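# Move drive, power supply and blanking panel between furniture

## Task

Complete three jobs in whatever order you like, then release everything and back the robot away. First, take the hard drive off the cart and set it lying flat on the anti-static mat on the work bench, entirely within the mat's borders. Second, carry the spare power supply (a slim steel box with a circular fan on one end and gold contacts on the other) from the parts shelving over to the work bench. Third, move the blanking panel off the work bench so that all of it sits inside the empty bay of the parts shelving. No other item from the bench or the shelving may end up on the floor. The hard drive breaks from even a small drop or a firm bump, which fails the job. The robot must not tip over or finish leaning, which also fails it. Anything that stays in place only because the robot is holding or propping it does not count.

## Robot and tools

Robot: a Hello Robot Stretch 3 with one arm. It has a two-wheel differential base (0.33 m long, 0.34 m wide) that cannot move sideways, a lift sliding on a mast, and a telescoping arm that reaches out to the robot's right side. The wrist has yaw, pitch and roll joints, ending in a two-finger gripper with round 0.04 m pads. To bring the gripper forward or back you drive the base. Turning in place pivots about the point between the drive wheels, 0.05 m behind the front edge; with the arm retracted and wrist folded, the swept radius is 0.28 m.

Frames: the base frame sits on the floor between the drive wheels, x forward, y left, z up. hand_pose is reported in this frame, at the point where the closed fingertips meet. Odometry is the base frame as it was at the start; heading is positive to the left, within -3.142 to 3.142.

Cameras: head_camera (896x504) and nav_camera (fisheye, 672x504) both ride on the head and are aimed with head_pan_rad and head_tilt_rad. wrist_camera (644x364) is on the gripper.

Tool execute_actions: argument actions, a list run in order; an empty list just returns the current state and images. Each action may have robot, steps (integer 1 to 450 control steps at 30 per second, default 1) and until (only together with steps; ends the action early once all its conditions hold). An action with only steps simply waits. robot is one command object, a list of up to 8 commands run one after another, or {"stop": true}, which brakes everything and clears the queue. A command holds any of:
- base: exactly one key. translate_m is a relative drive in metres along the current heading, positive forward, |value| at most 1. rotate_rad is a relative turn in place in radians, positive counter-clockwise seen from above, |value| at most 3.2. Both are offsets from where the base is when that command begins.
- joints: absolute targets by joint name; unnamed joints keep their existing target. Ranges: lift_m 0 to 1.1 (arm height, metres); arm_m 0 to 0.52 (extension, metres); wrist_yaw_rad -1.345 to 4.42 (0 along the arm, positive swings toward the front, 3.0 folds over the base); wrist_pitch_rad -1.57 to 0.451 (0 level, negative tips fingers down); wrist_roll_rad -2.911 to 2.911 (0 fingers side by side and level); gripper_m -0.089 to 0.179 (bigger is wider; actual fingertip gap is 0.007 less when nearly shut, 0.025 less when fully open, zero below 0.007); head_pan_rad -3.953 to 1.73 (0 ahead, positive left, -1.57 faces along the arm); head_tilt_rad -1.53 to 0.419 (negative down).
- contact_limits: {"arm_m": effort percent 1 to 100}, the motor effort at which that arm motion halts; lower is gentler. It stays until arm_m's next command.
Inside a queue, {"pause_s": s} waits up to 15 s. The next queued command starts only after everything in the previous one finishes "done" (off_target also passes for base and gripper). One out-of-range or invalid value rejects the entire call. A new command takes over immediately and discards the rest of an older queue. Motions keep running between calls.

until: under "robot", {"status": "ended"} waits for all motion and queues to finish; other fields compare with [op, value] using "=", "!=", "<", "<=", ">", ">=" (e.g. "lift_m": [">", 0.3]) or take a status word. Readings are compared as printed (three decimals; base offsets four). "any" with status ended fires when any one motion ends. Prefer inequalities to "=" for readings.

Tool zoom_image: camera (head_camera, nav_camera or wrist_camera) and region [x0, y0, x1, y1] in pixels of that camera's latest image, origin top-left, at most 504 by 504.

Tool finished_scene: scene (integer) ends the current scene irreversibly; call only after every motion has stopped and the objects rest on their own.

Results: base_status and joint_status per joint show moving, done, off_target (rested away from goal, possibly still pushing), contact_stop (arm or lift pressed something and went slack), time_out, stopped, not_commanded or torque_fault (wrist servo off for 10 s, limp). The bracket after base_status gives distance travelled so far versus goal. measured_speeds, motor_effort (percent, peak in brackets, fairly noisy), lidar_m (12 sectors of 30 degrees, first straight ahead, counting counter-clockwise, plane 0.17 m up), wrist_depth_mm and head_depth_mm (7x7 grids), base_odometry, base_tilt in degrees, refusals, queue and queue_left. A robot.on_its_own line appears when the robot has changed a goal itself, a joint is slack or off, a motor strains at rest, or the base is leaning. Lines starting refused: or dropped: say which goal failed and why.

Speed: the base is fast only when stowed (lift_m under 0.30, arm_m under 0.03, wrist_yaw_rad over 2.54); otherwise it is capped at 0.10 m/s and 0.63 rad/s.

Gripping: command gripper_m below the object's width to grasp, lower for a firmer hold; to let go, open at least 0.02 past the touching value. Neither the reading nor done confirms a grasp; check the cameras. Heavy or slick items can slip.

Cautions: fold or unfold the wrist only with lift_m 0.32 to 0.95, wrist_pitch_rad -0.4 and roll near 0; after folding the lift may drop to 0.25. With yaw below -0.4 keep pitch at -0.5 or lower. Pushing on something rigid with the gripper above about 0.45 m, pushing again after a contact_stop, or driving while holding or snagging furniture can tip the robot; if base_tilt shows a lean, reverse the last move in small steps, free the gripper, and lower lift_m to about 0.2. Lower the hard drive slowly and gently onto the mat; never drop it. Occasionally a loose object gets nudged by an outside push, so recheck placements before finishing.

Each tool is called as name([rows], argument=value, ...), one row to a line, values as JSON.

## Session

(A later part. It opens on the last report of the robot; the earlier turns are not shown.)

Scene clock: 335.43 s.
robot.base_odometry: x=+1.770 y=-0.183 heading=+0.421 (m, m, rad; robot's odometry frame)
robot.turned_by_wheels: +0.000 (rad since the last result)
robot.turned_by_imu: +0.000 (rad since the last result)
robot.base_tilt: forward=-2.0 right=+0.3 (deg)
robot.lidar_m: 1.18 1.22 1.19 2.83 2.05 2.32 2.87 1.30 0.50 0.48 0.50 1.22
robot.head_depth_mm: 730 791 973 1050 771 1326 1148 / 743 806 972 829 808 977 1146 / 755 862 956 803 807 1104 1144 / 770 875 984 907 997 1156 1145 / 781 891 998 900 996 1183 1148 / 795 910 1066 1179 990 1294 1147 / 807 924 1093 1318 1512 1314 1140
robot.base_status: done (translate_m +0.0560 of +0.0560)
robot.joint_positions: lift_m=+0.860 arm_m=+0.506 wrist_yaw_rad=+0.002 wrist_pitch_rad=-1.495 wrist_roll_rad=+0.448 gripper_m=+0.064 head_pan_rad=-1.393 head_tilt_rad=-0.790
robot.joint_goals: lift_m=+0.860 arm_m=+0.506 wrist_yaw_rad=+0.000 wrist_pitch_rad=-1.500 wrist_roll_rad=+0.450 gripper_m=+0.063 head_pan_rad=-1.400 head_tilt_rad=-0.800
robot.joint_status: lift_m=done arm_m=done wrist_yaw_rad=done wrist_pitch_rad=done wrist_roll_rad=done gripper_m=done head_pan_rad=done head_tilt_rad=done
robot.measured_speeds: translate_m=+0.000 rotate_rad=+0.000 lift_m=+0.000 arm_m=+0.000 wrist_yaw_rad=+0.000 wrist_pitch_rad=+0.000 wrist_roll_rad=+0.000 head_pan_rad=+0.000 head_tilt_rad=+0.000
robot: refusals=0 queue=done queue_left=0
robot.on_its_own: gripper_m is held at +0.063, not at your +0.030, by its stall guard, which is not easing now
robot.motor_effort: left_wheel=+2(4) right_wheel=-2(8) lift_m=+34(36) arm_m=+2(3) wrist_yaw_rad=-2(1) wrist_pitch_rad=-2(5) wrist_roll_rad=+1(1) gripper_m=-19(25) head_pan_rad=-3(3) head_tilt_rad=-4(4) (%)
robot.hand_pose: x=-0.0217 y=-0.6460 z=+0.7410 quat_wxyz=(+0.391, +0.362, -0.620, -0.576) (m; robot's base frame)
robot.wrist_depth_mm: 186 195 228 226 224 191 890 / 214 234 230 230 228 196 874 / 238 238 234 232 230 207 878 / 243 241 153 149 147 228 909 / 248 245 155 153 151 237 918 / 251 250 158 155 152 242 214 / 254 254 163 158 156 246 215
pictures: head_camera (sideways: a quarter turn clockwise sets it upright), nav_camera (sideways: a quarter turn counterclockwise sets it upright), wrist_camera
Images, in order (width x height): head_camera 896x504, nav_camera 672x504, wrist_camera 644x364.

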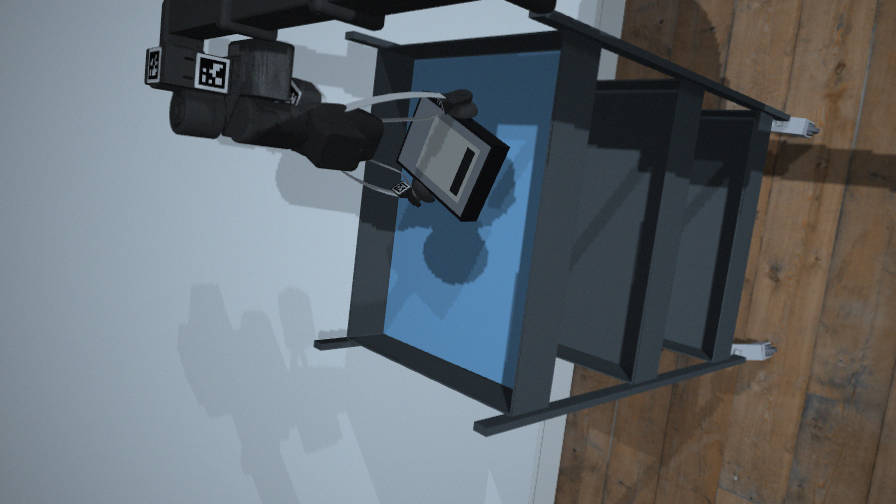

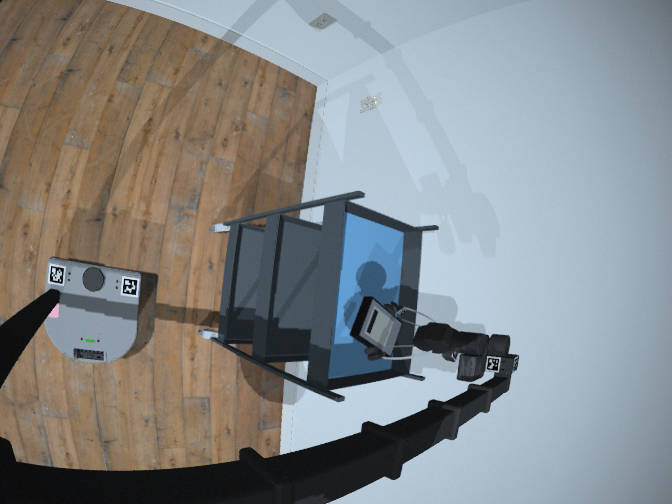

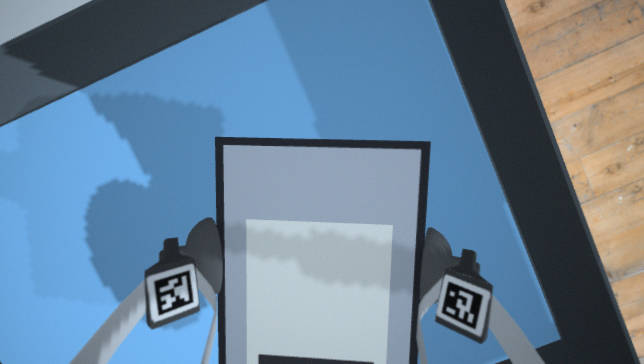

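execute_actions([
  {"robot":[{"joints":{"lift_m":1.1}},{"joints":{"arm_m":0.0}},{"base":{"rotate_rad":2.52},"joints":{"head_pan_rad":0.0,"head_tilt_rad":-0.6}},{"base":{"translate_m":0.89}},{"base":{"rotate_rad":0.33}},{"base":{"translate_m":0.9}}],"steps":450,"until":{"robot":{"status":"ended"}}},
  {"steps":450,"until":{"robot":{"status":"ended"}}},
  {"steps":300,"until":{"robot":{"status":"ended"}}},
])

Scene clock: 370.27 s.
robot.base_odometry: x=+0.006 y=-0.121 heading=-3.013 (m, m, rad; robot's odometry frame)
robot.turned_by_wheels: +2.850 (rad since the last result)
robot.turned_by_imu: +2.835 (rad since the last result)
robot.base_tilt: forward=-2.1 right=+0.2 (deg)
robot.lidar_m: 1.89 1.23 2.04 1.72 1.72 1.91 2.75 2.25 0.99 0.84 0.83 1.82
robot.head_depth_mm: 2010 1827 2581 2396 1852 1488 1238 / 1948 1819 2417 2421 1835 1474 1238 / 1881 1823 2346 2361 1825 1480 1242 / 1814 1815 2250 2304 1839 1485 1235 / 1771 1826 2152 2289 1830 1480 1235 / 1705 1809 2068 2187 1826 1475 1226 / 1644 1744 1244 2101 1752 1475 1229
robot.base_status: done (translate_m +0.9000 of +0.9000)
robot.joint_positions: lift_m=+1.100 arm_m=+0.002 wrist_yaw_rad=+0.002 wrist_pitch_rad=-1.494 wrist_roll_rad=+0.448 gripper_m=+0.064 head_pan_rad=-0.007 head_tilt_rad=-0.606
robot.joint_goals: lift_m=+1.100 arm_m=+0.000 wrist_yaw_rad=+0.000 wrist_pitch_rad=-1.500 wrist_roll_rad=+0.450 gripper_m=+0.063 head_pan_rad=+0.000 head_tilt_rad=-0.600
robot.joint_status: lift_m=done arm_m=done wrist_yaw_rad=done wrist_pitch_rad=done wrist_roll_rad=done gripper_m=done head_pan_rad=done head_tilt_rad=done
robot.measured_speeds: translate_m=+0.000 rotate_rad=+0.000 lift_m=+0.000 arm_m=+0.000 wrist_yaw_rad=+0.000 wrist_pitch_rad=+0.000 wrist_roll_rad=+0.000 head_pan_rad=+0.000 head_tilt_rad=+0.000
robot: refusals=0 queue=done queue_left=0
robot.on_its_own: gripper_m is held at +0.063, not at your +0.030, by its stall guard, which is not easing now
robot.motor_effort: left_wheel=-2(3) right_wheel=+4(7) lift_m=+34(35) arm_m=-2(5) wrist_yaw_rad=-1(1) wrist_pitch_rad=-3(3) wrist_roll_rad=+1(1) gripper_m=-19(19) head_pan_rad=+3(45) head_tilt_rad=+2(17) (%)
robot.hand_pose: x=-0.0217 y=-0.1430 z=+0.9810 quat_wxyz=(+0.391, +0.362, -0.620, -0.575) (m; robot's base frame)
robot.wrist_depth_mm: - - - - - - - / - - - - - - - / - - - - - - - / - - 153 149 147 - - / - - 155 151 150 - - / - - 159 154 153 - - / - - 163 157 155 - -
pictures: head_camera (sideways: a quarter turn clockwise sets it upright), nav_camera (sideways: a quarter turn counterclockwise sets it upright), wrist_camera
Images, in order (width x height): head_camera 896x504, nav_camera 672x504, wrist_camera 644x364.

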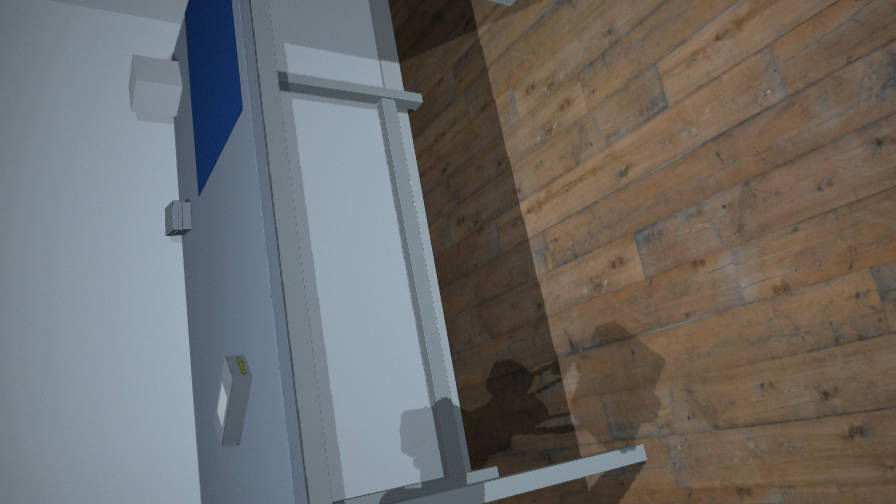

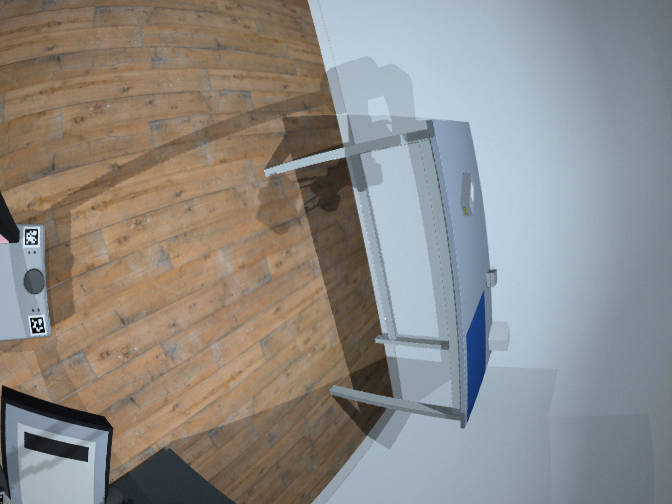

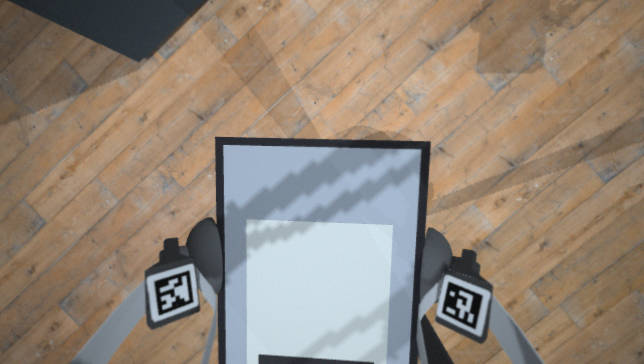

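execute_actions([
  {"robot":[{"base":{"rotate_rad":-0.56}},{"base":{"translate_m":0.65}},{"base":{"translate_m":0.6},"joints":{"head_pan_rad":0.5}}],"steps":450,"until":{"robot":{"status":"ended"}}},
  {"steps":300,"until":{"robot":{"status":"ended"}}},
])

Scene clock: 387.23 s.
robot.base_odometry: x=-1.130 y=+0.401 heading=+2.711 (m, m, rad; robot's odometry frame)
robot.turned_by_wheels: -0.560 (rad since the last result)
robot.turned_by_imu: -0.556 (rad since the last result)
robot.base_tilt: forward=-2.0 right=+0.3 (deg)
robot.lidar_m: 0.57 0.62 1.10 1.20 2.19 2.65 2.97 0.63 0.62 0.69 1.11 1.11
robot.head_depth_mm: 1249 1397 1556 1682 1775 1478 1234 / 1194 1327 1512 693 708 1368 1218 / 1141 1276 1406 692 791 1430 1160 / 1097 1213 1003 693 590 1475 1236 / 1056 1141 1003 693 566 1468 1237 / 1018 1088 1006 689 546 1469 1243 / 985 1078 1002 691 528 1439 1230
robot.base_status: done (translate_m +0.6000 of +0.6000)
robot.joint_positions: lift_m=+1.100 arm_m=+0.002 wrist_yaw_rad=+0.002 wrist_pitch_rad=-1.494 wrist_roll_rad=+0.448 gripper_m=+0.064 head_pan_rad=+0.493 head_tilt_rad=-0.606
robot.joint_goals: lift_m=+1.100 arm_m=+0.000 wrist_yaw_rad=+0.000 wrist_pitch_rad=-1.500 wrist_roll_rad=+0.450 gripper_m=+0.063 head_pan_rad=+0.500 head_tilt_rad=-0.600
robot.joint_status: lift_m=done arm_m=done wrist_yaw_rad=done wrist_pitch_rad=done wrist_roll_rad=done gripper_m=done head_pan_rad=done head_tilt_rad=done
robot.measured_speeds: translate_m=+0.000 rotate_rad=+0.000 lift_m=+0.000 arm_m=+0.000 wrist_yaw_rad=+0.000 wrist_pitch_rad=+0.000 wrist_roll_rad=+0.000 head_pan_rad=+0.000 head_tilt_rad=+0.000
robot: refusals=0 queue=done queue_left=0
robot.on_its_own: gripper_m is held at +0.063, not at your +0.030, by its stall guard, which is not easing now
robot.motor_effort: left_wheel=+3(5) right_wheel=-3(6) lift_m=+34(34) arm_m=-2(2) wrist_yaw_rad=-1(1) wrist_pitch_rad=-3(3) wrist_roll_rad=+1(1) gripper_m=-19(19) head_pan_rad=+3(34) head_tilt_rad=+2(3) (%)
robot.hand_pose: x=-0.0217 y=-0.1430 z=+0.9810 quat_wxyz=(+0.391, +0.362, -0.620, -0.575) (m; robot's base frame)
robot.wrist_depth_mm: - - - - - - - / - - - - - - - / - - - - - - - / - - 154 149 148 - - / - - 155 152 150 - - / - - 158 155 152 - - / - - 162 158 156 - -
pictures: head_camera (sideways: a quarter turn clockwise sets it upright), nav_camera (sideways: a quarter turn counterclockwise sets it upright), wrist_camera
Images, in order (width x height): head_camera 896x504, nav_camera 672x504, wrist_camera 644x364.

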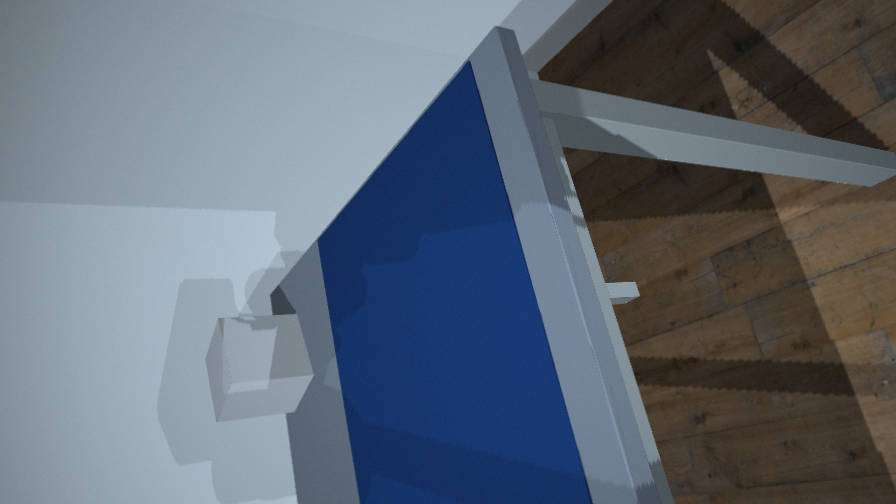

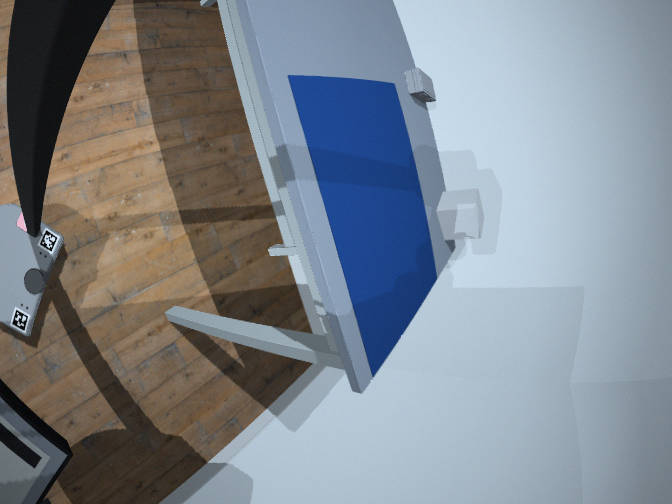

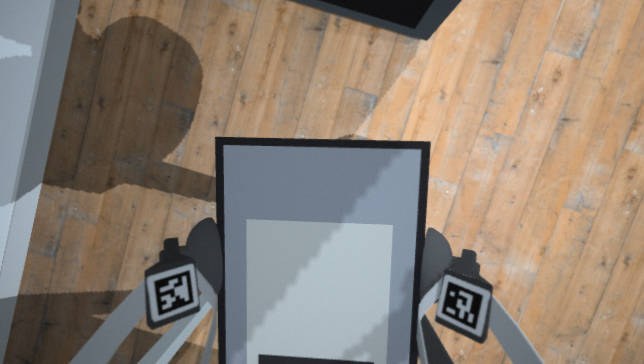

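execute_actions([
  {"robot":{"base":{"rotate_rad":2.37},"joints":{"head_pan_rad":-1.57,"head_tilt_rad":-0.9}},"steps":450,"until":{"robot":{"status":"ended"}}},
])

Scene clock: 392.13 s.
robot.base_odometry: x=-1.130 y=+0.401 heading=-1.203 (m, m, rad; robot's odometry frame)
robot.turned_by_wheels: +2.370 (rad since the last result)
robot.turned_by_imu: +2.357 (rad since the last result)
robot.base_tilt: forward=-2.1 right=+0.4 (deg)
robot.lidar_m: 2.65 2.73 3.16 0.62 0.63 0.82 1.11 1.13 0.57 1.10 1.11 1.12
robot.head_depth_mm: - - - - 924 1265 1099 / - - - - - - 1084 / - - - - - - - / 1016 738 581 - - - - / 1003 737 582 1587 1516 749 - / 996 736 583 1575 1444 1260 1113 / 902 736 581 1573 1449 1254 1118
robot.base_status: done (rotate_rad +2.3698 of +2.3700)
robot.joint_positions: lift_m=+1.100 arm_m=+0.003 wrist_yaw_rad=+0.002 wrist_pitch_rad=-1.494 wrist_roll_rad=+0.448 gripper_m=+0.064 head_pan_rad=-1.563 head_tilt_rad=-0.889
robot.joint_goals: lift_m=+1.100 arm_m=+0.000 wrist_yaw_rad=+0.000 wrist_pitch_rad=-1.500 wrist_roll_rad=+0.450 gripper_m=+0.063 head_pan_rad=-1.570 head_tilt_rad=-0.900
robot.joint_status: lift_m=done arm_m=done wrist_yaw_rad=done wrist_pitch_rad=done wrist_roll_rad=done gripper_m=done head_pan_rad=done head_tilt_rad=done
robot.measured_speeds: translate_m=+0.000 rotate_rad=+0.000 lift_m=+0.000 arm_m=+0.000 wrist_yaw_rad=+0.000 wrist_pitch_rad=+0.000 wrist_roll_rad=+0.000 head_pan_rad=+0.000 head_tilt_rad=+0.000
robot: refusals=0 queue=done queue_left=0
robot.on_its_own: gripper_m is held at +0.063, not at your +0.030, by its stall guard, which is not easing now
robot.motor_effort: left_wheel=-2(4) right_wheel=+3(7) lift_m=+34(34) arm_m=-2(2) wrist_yaw_rad=-2(1) wrist_pitch_rad=-3(3) wrist_roll_rad=+1(1) gripper_m=-19(19) head_pan_rad=-3(46) head_tilt_rad=-5(25) (%)
robot.hand_pose: x=-0.0217 y=-0.1430 z=+0.9810 quat_wxyz=(+0.391, +0.362, -0.620, -0.575) (m; robot's base frame)
robot.wrist_depth_mm: - - - - - - - / - - - - - - - / - - - - - - - / - - 153 149 148 - - / - - 155 152 150 - - / - - 159 155 153 - - / - - 162 157 156 - 909
pictures: head_camera (sideways: a quarter turn clockwise sets it upright), nav_camera (sideways: a quarter turn counterclockwise sets it upright), wrist_camera
Images, in order (width x height): head_camera 896x504, nav_camera 672x504, wrist_camera 644x364.

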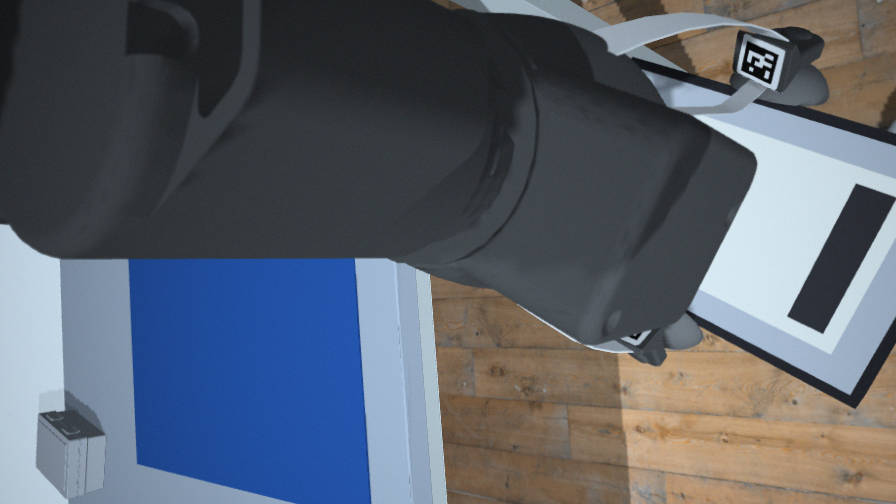

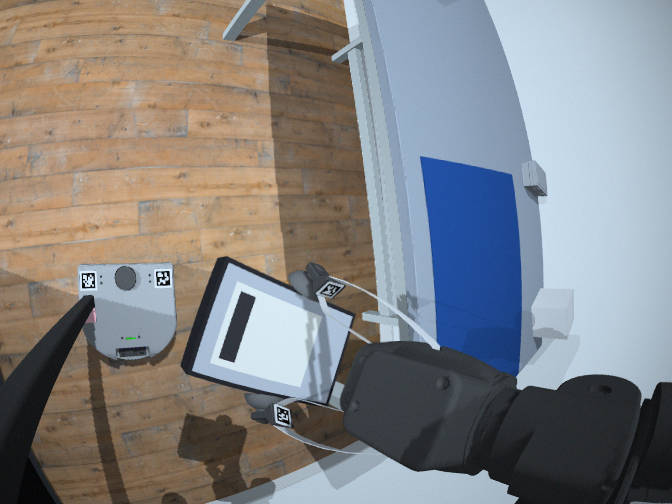

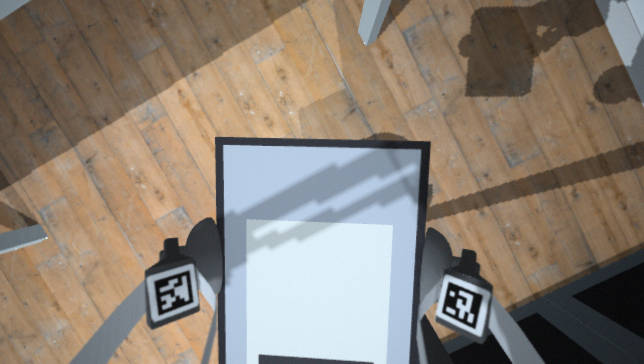

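execute_actions([
  {"robot":[{"joints":{"wrist_roll_rad":1.57}},{"joints":{"arm_m":0.42},"contact_limits":{"arm_m":12}}],"steps":450,"until":{"robot":{"status":"ended"}}},
])

Scene clock: 397.80 s.
robot.base_odometry: x=-1.130 y=+0.401 heading=-1.203 (m, m, rad; robot's odometry frame)
robot.turned_by_wheels: +0.000 (rad since the last result)
robot.turned_by_imu: -0.001 (rad since the last result)
robot.base_tilt: forward=-2.1 right=+0.3 (deg)
robot.lidar_m: 2.65 2.73 3.17 0.62 0.63 0.82 1.11 1.13 0.57 1.09 1.11 1.12
robot.head_depth_mm: 1068 740 585 1634 970 1242 1123 / 920 740 584 1635 1467 1240 1119 / 903 738 566 1627 1456 1269 1129 / 957 585 565 1624 1465 1268 1133 / 1003 734 566 1587 1437 1254 1120 / 995 732 581 1594 1445 1260 1121 / 896 734 580 1579 1439 1260 1112
robot.base_status: done (rotate_rad +2.3698 of +2.3700)
robot.joint_positions: lift_m=+1.100 arm_m=+0.420 wrist_yaw_rad=+0.001 wrist_pitch_rad=-1.494 wrist_roll_rad=+1.564 gripper_m=+0.064 head_pan_rad=-1.563 head_tilt_rad=-0.889
robot.joint_goals: lift_m=+1.100 arm_m=+0.420 wrist_yaw_rad=+0.000 wrist_pitch_rad=-1.500 wrist_roll_rad=+1.570 gripper_m=+0.063 head_pan_rad=-1.570 head_tilt_rad=-0.900
robot.joint_status: lift_m=done arm_m=done wrist_yaw_rad=done wrist_pitch_rad=done wrist_roll_rad=done gripper_m=done head_pan_rad=done head_tilt_rad=done
robot.measured_speeds: translate_m=+0.000 rotate_rad=+0.000 lift_m=+0.000 arm_m=+0.000 wrist_yaw_rad=+0.000 wrist_pitch_rad=+0.000 wrist_roll_rad=+0.000 head_pan_rad=+0.000 head_tilt_rad=+0.000
robot: refusals=0 queue=done queue_left=0
robot.on_its_own: gripper_m is held at +0.063, not at your +0.030, by its stall guard, which is not easing now
robot.motor_effort: left_wheel=-2(2) right_wheel=+4(3) lift_m=+34(33) arm_m=+3(7) wrist_yaw_rad=+0(2) wrist_pitch_rad=-3(3) wrist_roll_rad=+3(3) gripper_m=-19(19) head_pan_rad=-3(3) head_tilt_rad=-4(5) (%)
robot.contact_limits: arm_m 12 (drawing in: default 15, maximum 24; extending or still: default 22, maximum 35)
robot.hand_pose: x=-0.0215 y=-0.5600 z=+0.9810 quat_wxyz=(+0.003, +0.002, -0.734, -0.680) (m; robot's base frame)
robot.wrist_depth_mm: 221 216 211 209 205 204 - / 227 220 217 214 209 207 - / 230 226 221 215 214 214 - / 237 234 152 149 147 220 - / 244 239 155 152 149 226 - / 250 245 158 155 152 - - / 257 252 162 158 156 - -
pictures: head_camera (sideways: a quarter turn clockwise sets it upright), nav_camera (sideways: a quarter turn counterclockwise sets it upright), wrist_camera
Images, in order (width x height): head_camera 896x504, nav_camera 672x504, wrist_camera 644x364.

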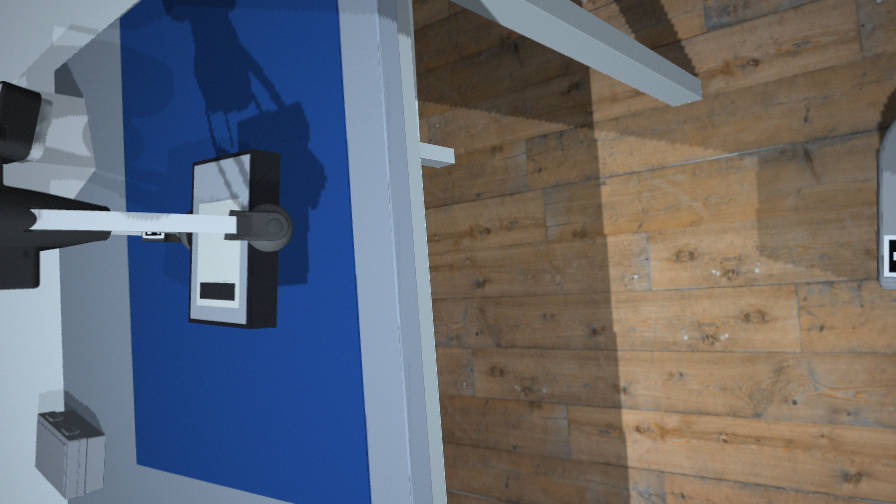

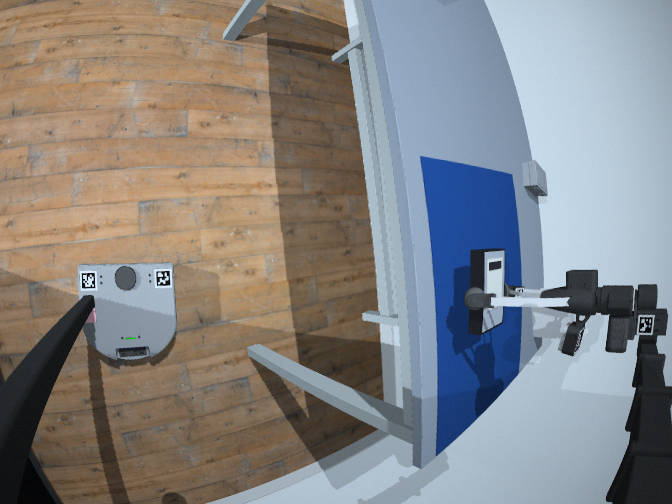

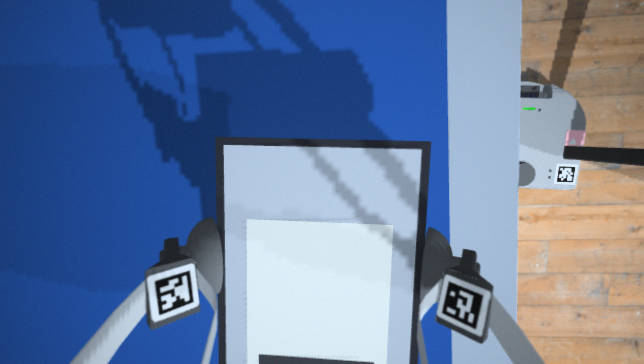

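execute_actions([
  {"robot":[{"joints":{"arm_m":0.46},"contact_limits":{"arm_m":12}},{"joints":{"lift_m":1.085}},{"joints":{"lift_m":1.075}},{"joints":{"lift_m":1.067}},{"joints":{"lift_m":1.06}},{"joints":{"lift_m":1.053}},{"joints":{"lift_m":1.046}},{"joints":{"lift_m":1.039}}],"steps":450,"until":{"robot":{"status":"ended"}}},
])

Scene clock: 402.67 s.
robot.base_odometry: x=-1.130 y=+0.401 heading=-1.203 (m, m, rad; robot's odometry frame)
robot.turned_by_wheels: +0.000 (rad since the last result)
robot.turned_by_imu: -0.001 (rad since the last result)
robot.base_tilt: forward=-2.1 right=+0.3 (deg)
robot.lidar_m: 2.65 2.72 3.17 0.62 0.63 0.82 1.11 1.13 0.57 1.10 1.11 1.12
robot.head_depth_mm: 1058 741 586 1621 971 1243 1116 / 905 737 585 1633 1459 1246 1122 / 904 740 582 1634 1457 1265 1125 / - 738 565 1637 1448 1262 1131 / 1005 738 581 1592 1440 1263 1115 / 997 734 582 1598 1459 1264 1120 / 902 734 581 1587 1448 1259 1109
robot.base_status: done (rotate_rad +2.3699 of +2.3700)
robot.joint_positions: lift_m=+1.049 arm_m=+0.460 wrist_yaw_rad=+0.001 wrist_pitch_rad=-1.520 wrist_roll_rad=+1.564 gripper_m=+0.064 head_pan_rad=-1.563 head_tilt_rad=-0.889
robot.joint_goals: lift_m=+1.049 arm_m=+0.460 wrist_yaw_rad=+0.000 wrist_pitch_rad=-1.500 wrist_roll_rad=+1.570 gripper_m=+0.063 head_pan_rad=-1.570 head_tilt_rad=-0.900
robot.joint_status: lift_m=contact_stop arm_m=done wrist_yaw_rad=done wrist_pitch_rad=done wrist_roll_rad=done gripper_m=done head_pan_rad=done head_tilt_rad=done
robot.measured_speeds: translate_m=+0.000 rotate_rad=+0.000 lift_m=+0.007 arm_m=+0.000 wrist_yaw_rad=+0.000 wrist_pitch_rad=-0.024 wrist_roll_rad=+0.000 head_pan_rad=+0.000 head_tilt_rad=+0.000
robot: refusals=0 queue=dropped queue_left=0
robot.on_its_own: gripper_m is held at +0.063, not at your +0.030, by its stall guard, which is not easing now; lift_m is slack since a contact_stop, until your next command for it
robot.motor_effort: left_wheel=-2(2) right_wheel=+2(4) lift_m=+19(33) arm_m=+3(3) wrist_yaw_rad=+1(1) wrist_pitch_rad=+11(13) wrist_roll_rad=+3(3) gripper_m=-19(20) head_pan_rad=-3(3) head_tilt_rad=-5(5) (%)
robot.contact_limits: arm_m 12 (drawing in: default 15, maximum 24; extending or still: default 22, maximum 35)
robot.hand_pose: x=-0.0215 y=-0.5933 z=+0.9311 quat_wxyz=(+0.003, +0.002, -0.725, -0.689) (m; robot's base frame)
robot.wrist_depth_mm: 168 166 165 163 161 159 160 / 172 171 169 166 164 162 163 / 177 175 172 169 168 167 166 / 181 179 149 144 141 171 170 / 185 185 153 148 145 175 174 / 191 189 156 152 147 178 180 / 196 194 162 156 152 185 185
pictures: head_camera (sideways: a quarter turn clockwise sets it upright), nav_camera (sideways: a quarter turn counterclockwise sets it upright), wrist_camera
dropped: robot: command 6 of its queue: lift_m: contact_stop
Images, in order (width x height): head_camera 896x504, nav_camera 672x504, wrist_camera 644x364.

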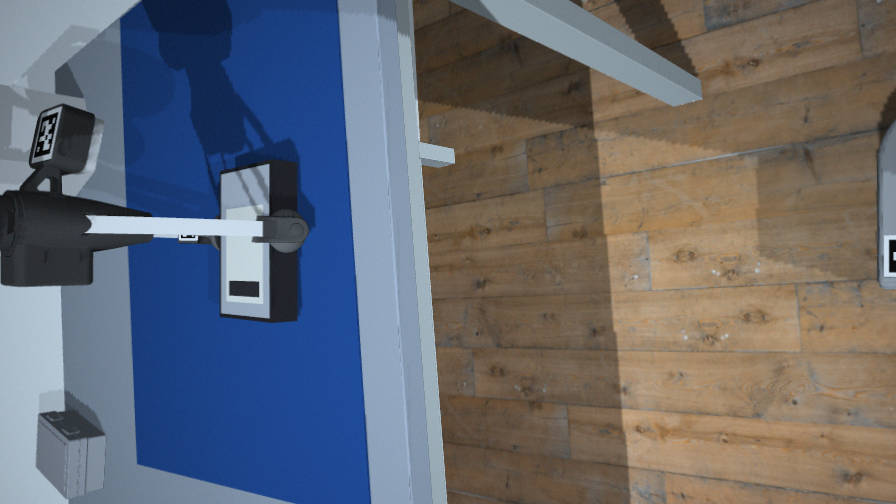

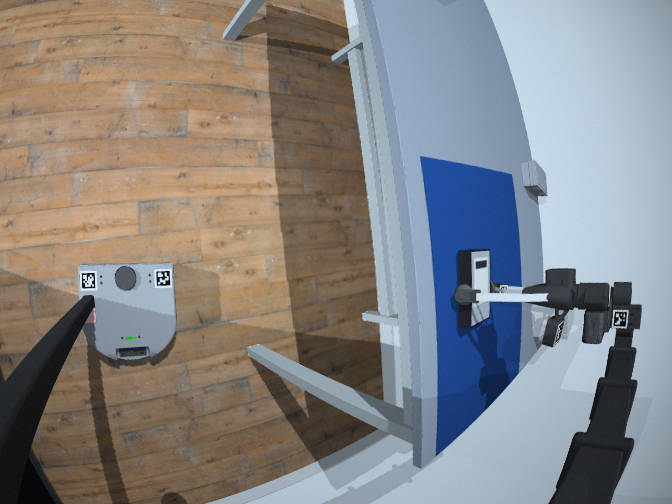

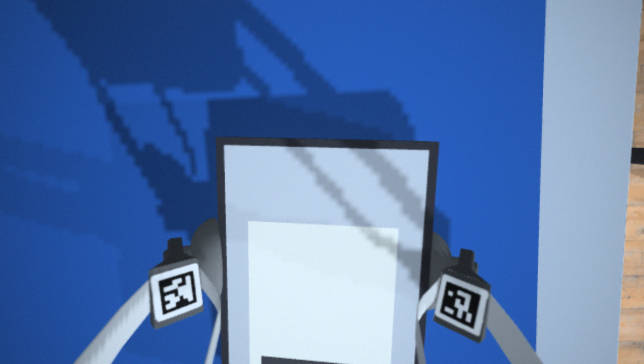

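Contact made well inside the mat. Releasing and withdrawing.

execute_actions([
  {"robot":[{"joints":{"lift_m":1.053}},{"joints":{"gripper_m":0.135}},{"pause_s":0.5},{"joints":{"lift_m":1.1}},{"joints":{"arm_m":0.0}}],"steps":450,"until":{"robot":{"status":"ended"}}},
])

Scene clock: 410.57 s.
robot.base_odometry: x=-1.130 y=+0.401 heading=-1.203 (m, m, rad; robot's odometry frame)
robot.turned_by_wheels: +0.000 (rad since the last result)
robot.turned_by_imu: -0.001 (rad since the last result)
robot.base_tilt: forward=-2.0 right=+0.3 (deg)
robot.lidar_m: 2.65 2.73 3.16 0.62 0.63 0.82 1.11 1.13 0.57 1.10 1.11 1.12
robot.head_depth_mm: - - - - 969 1249 1124 / - - - - - 1217 1125 / - - - - - - - / 1014 737 586 - - 1268 1138 / 1008 736 586 - - 1268 1120 / 1002 734 582 1582 1439 1257 1116 / 900 733 580 1588 1453 1258 1116
robot.base_status: done (rotate_rad +2.3699 of +2.3700)
robot.joint_positions: lift_m=+1.100 arm_m=+0.003 wrist_yaw_rad=+0.001 wrist_pitch_rad=-1.494 wrist_roll_rad=+1.564 gripper_m=+0.135 head_pan_rad=-1.563 head_tilt_rad=-0.889
robot.joint_goals: lift_m=+1.100 arm_m=+0.000 wrist_yaw_rad=+0.000 wrist_pitch_rad=-1.500 wrist_roll_rad=+1.570 gripper_m=+0.135 head_pan_rad=-1.570 head_tilt_rad=-0.900
robot.joint_status: lift_m=done arm_m=done wrist_yaw_rad=done wrist_pitch_rad=done wrist_roll_rad=done gripper_m=done head_pan_rad=done head_tilt_rad=done
robot.measured_speeds: translate_m=+0.000 rotate_rad=+0.000 lift_m=+0.000 arm_m=+0.000 wrist_yaw_rad=+0.000 wrist_pitch_rad=+0.000 wrist_roll_rad=+0.000 head_pan_rad=+0.000 head_tilt_rad=+0.000
robot: refusals=0 queue=done queue_left=0
robot.motor_effort: left_wheel=-2(2) right_wheel=+3(4) lift_m=+30(31) arm_m=-2(4) wrist_yaw_rad=-1(0) wrist_pitch_rad=-3(12) wrist_roll_rad=+2(3) gripper_m=+0(80) head_pan_rad=-3(3) head_tilt_rad=-4(5) (%)
robot.hand_pose: x=-0.0215 y=-0.1429 z=+0.9812 quat_wxyz=(+0.003, +0.002, -0.734, -0.680) (m; robot's base frame)
robot.wrist_depth_mm: - - - - - - 950 / - - - - - - 934 / - - - - - - 944 / - - - - - - - / - - - - - - - / - - - - - - - / 339 - - - - - -
pictures: head_camera (sideways: a quarter turn clockwise sets it upright), nav_camera (sideways: a quarter turn counterclockwise sets it upright), wrist_camera
Images, in order (width x height): head_camera 896x504, nav_camera 672x504, wrist_camera 644x364.

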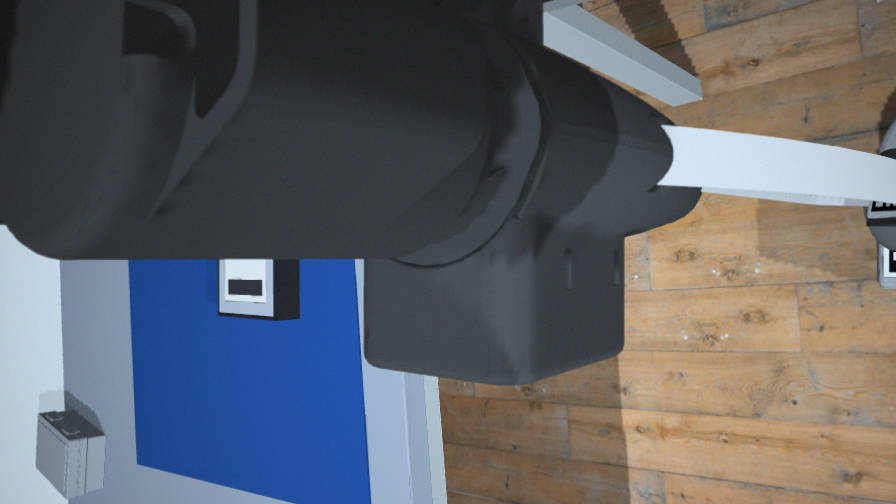

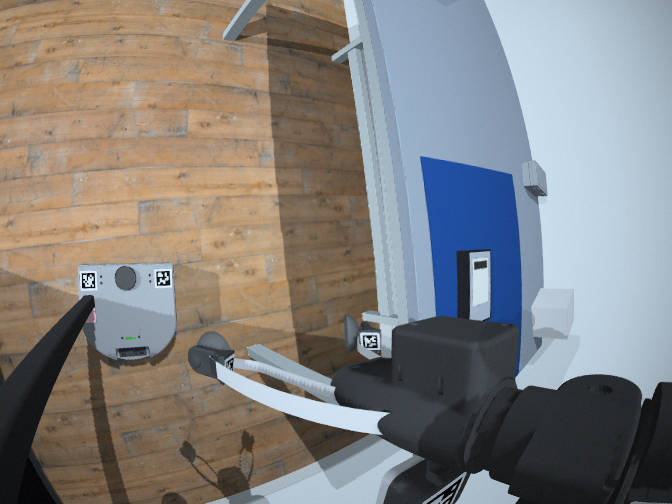

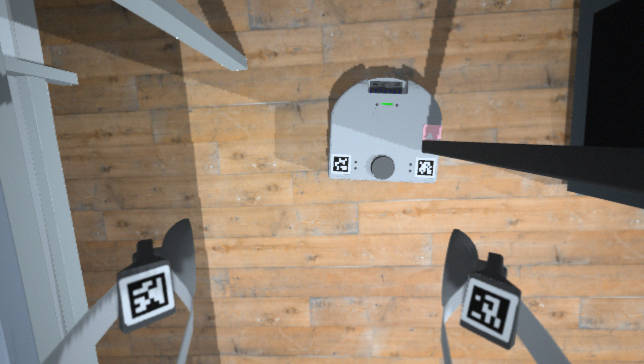

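finished_scene(scene=2)

The scene is finished: the task was done.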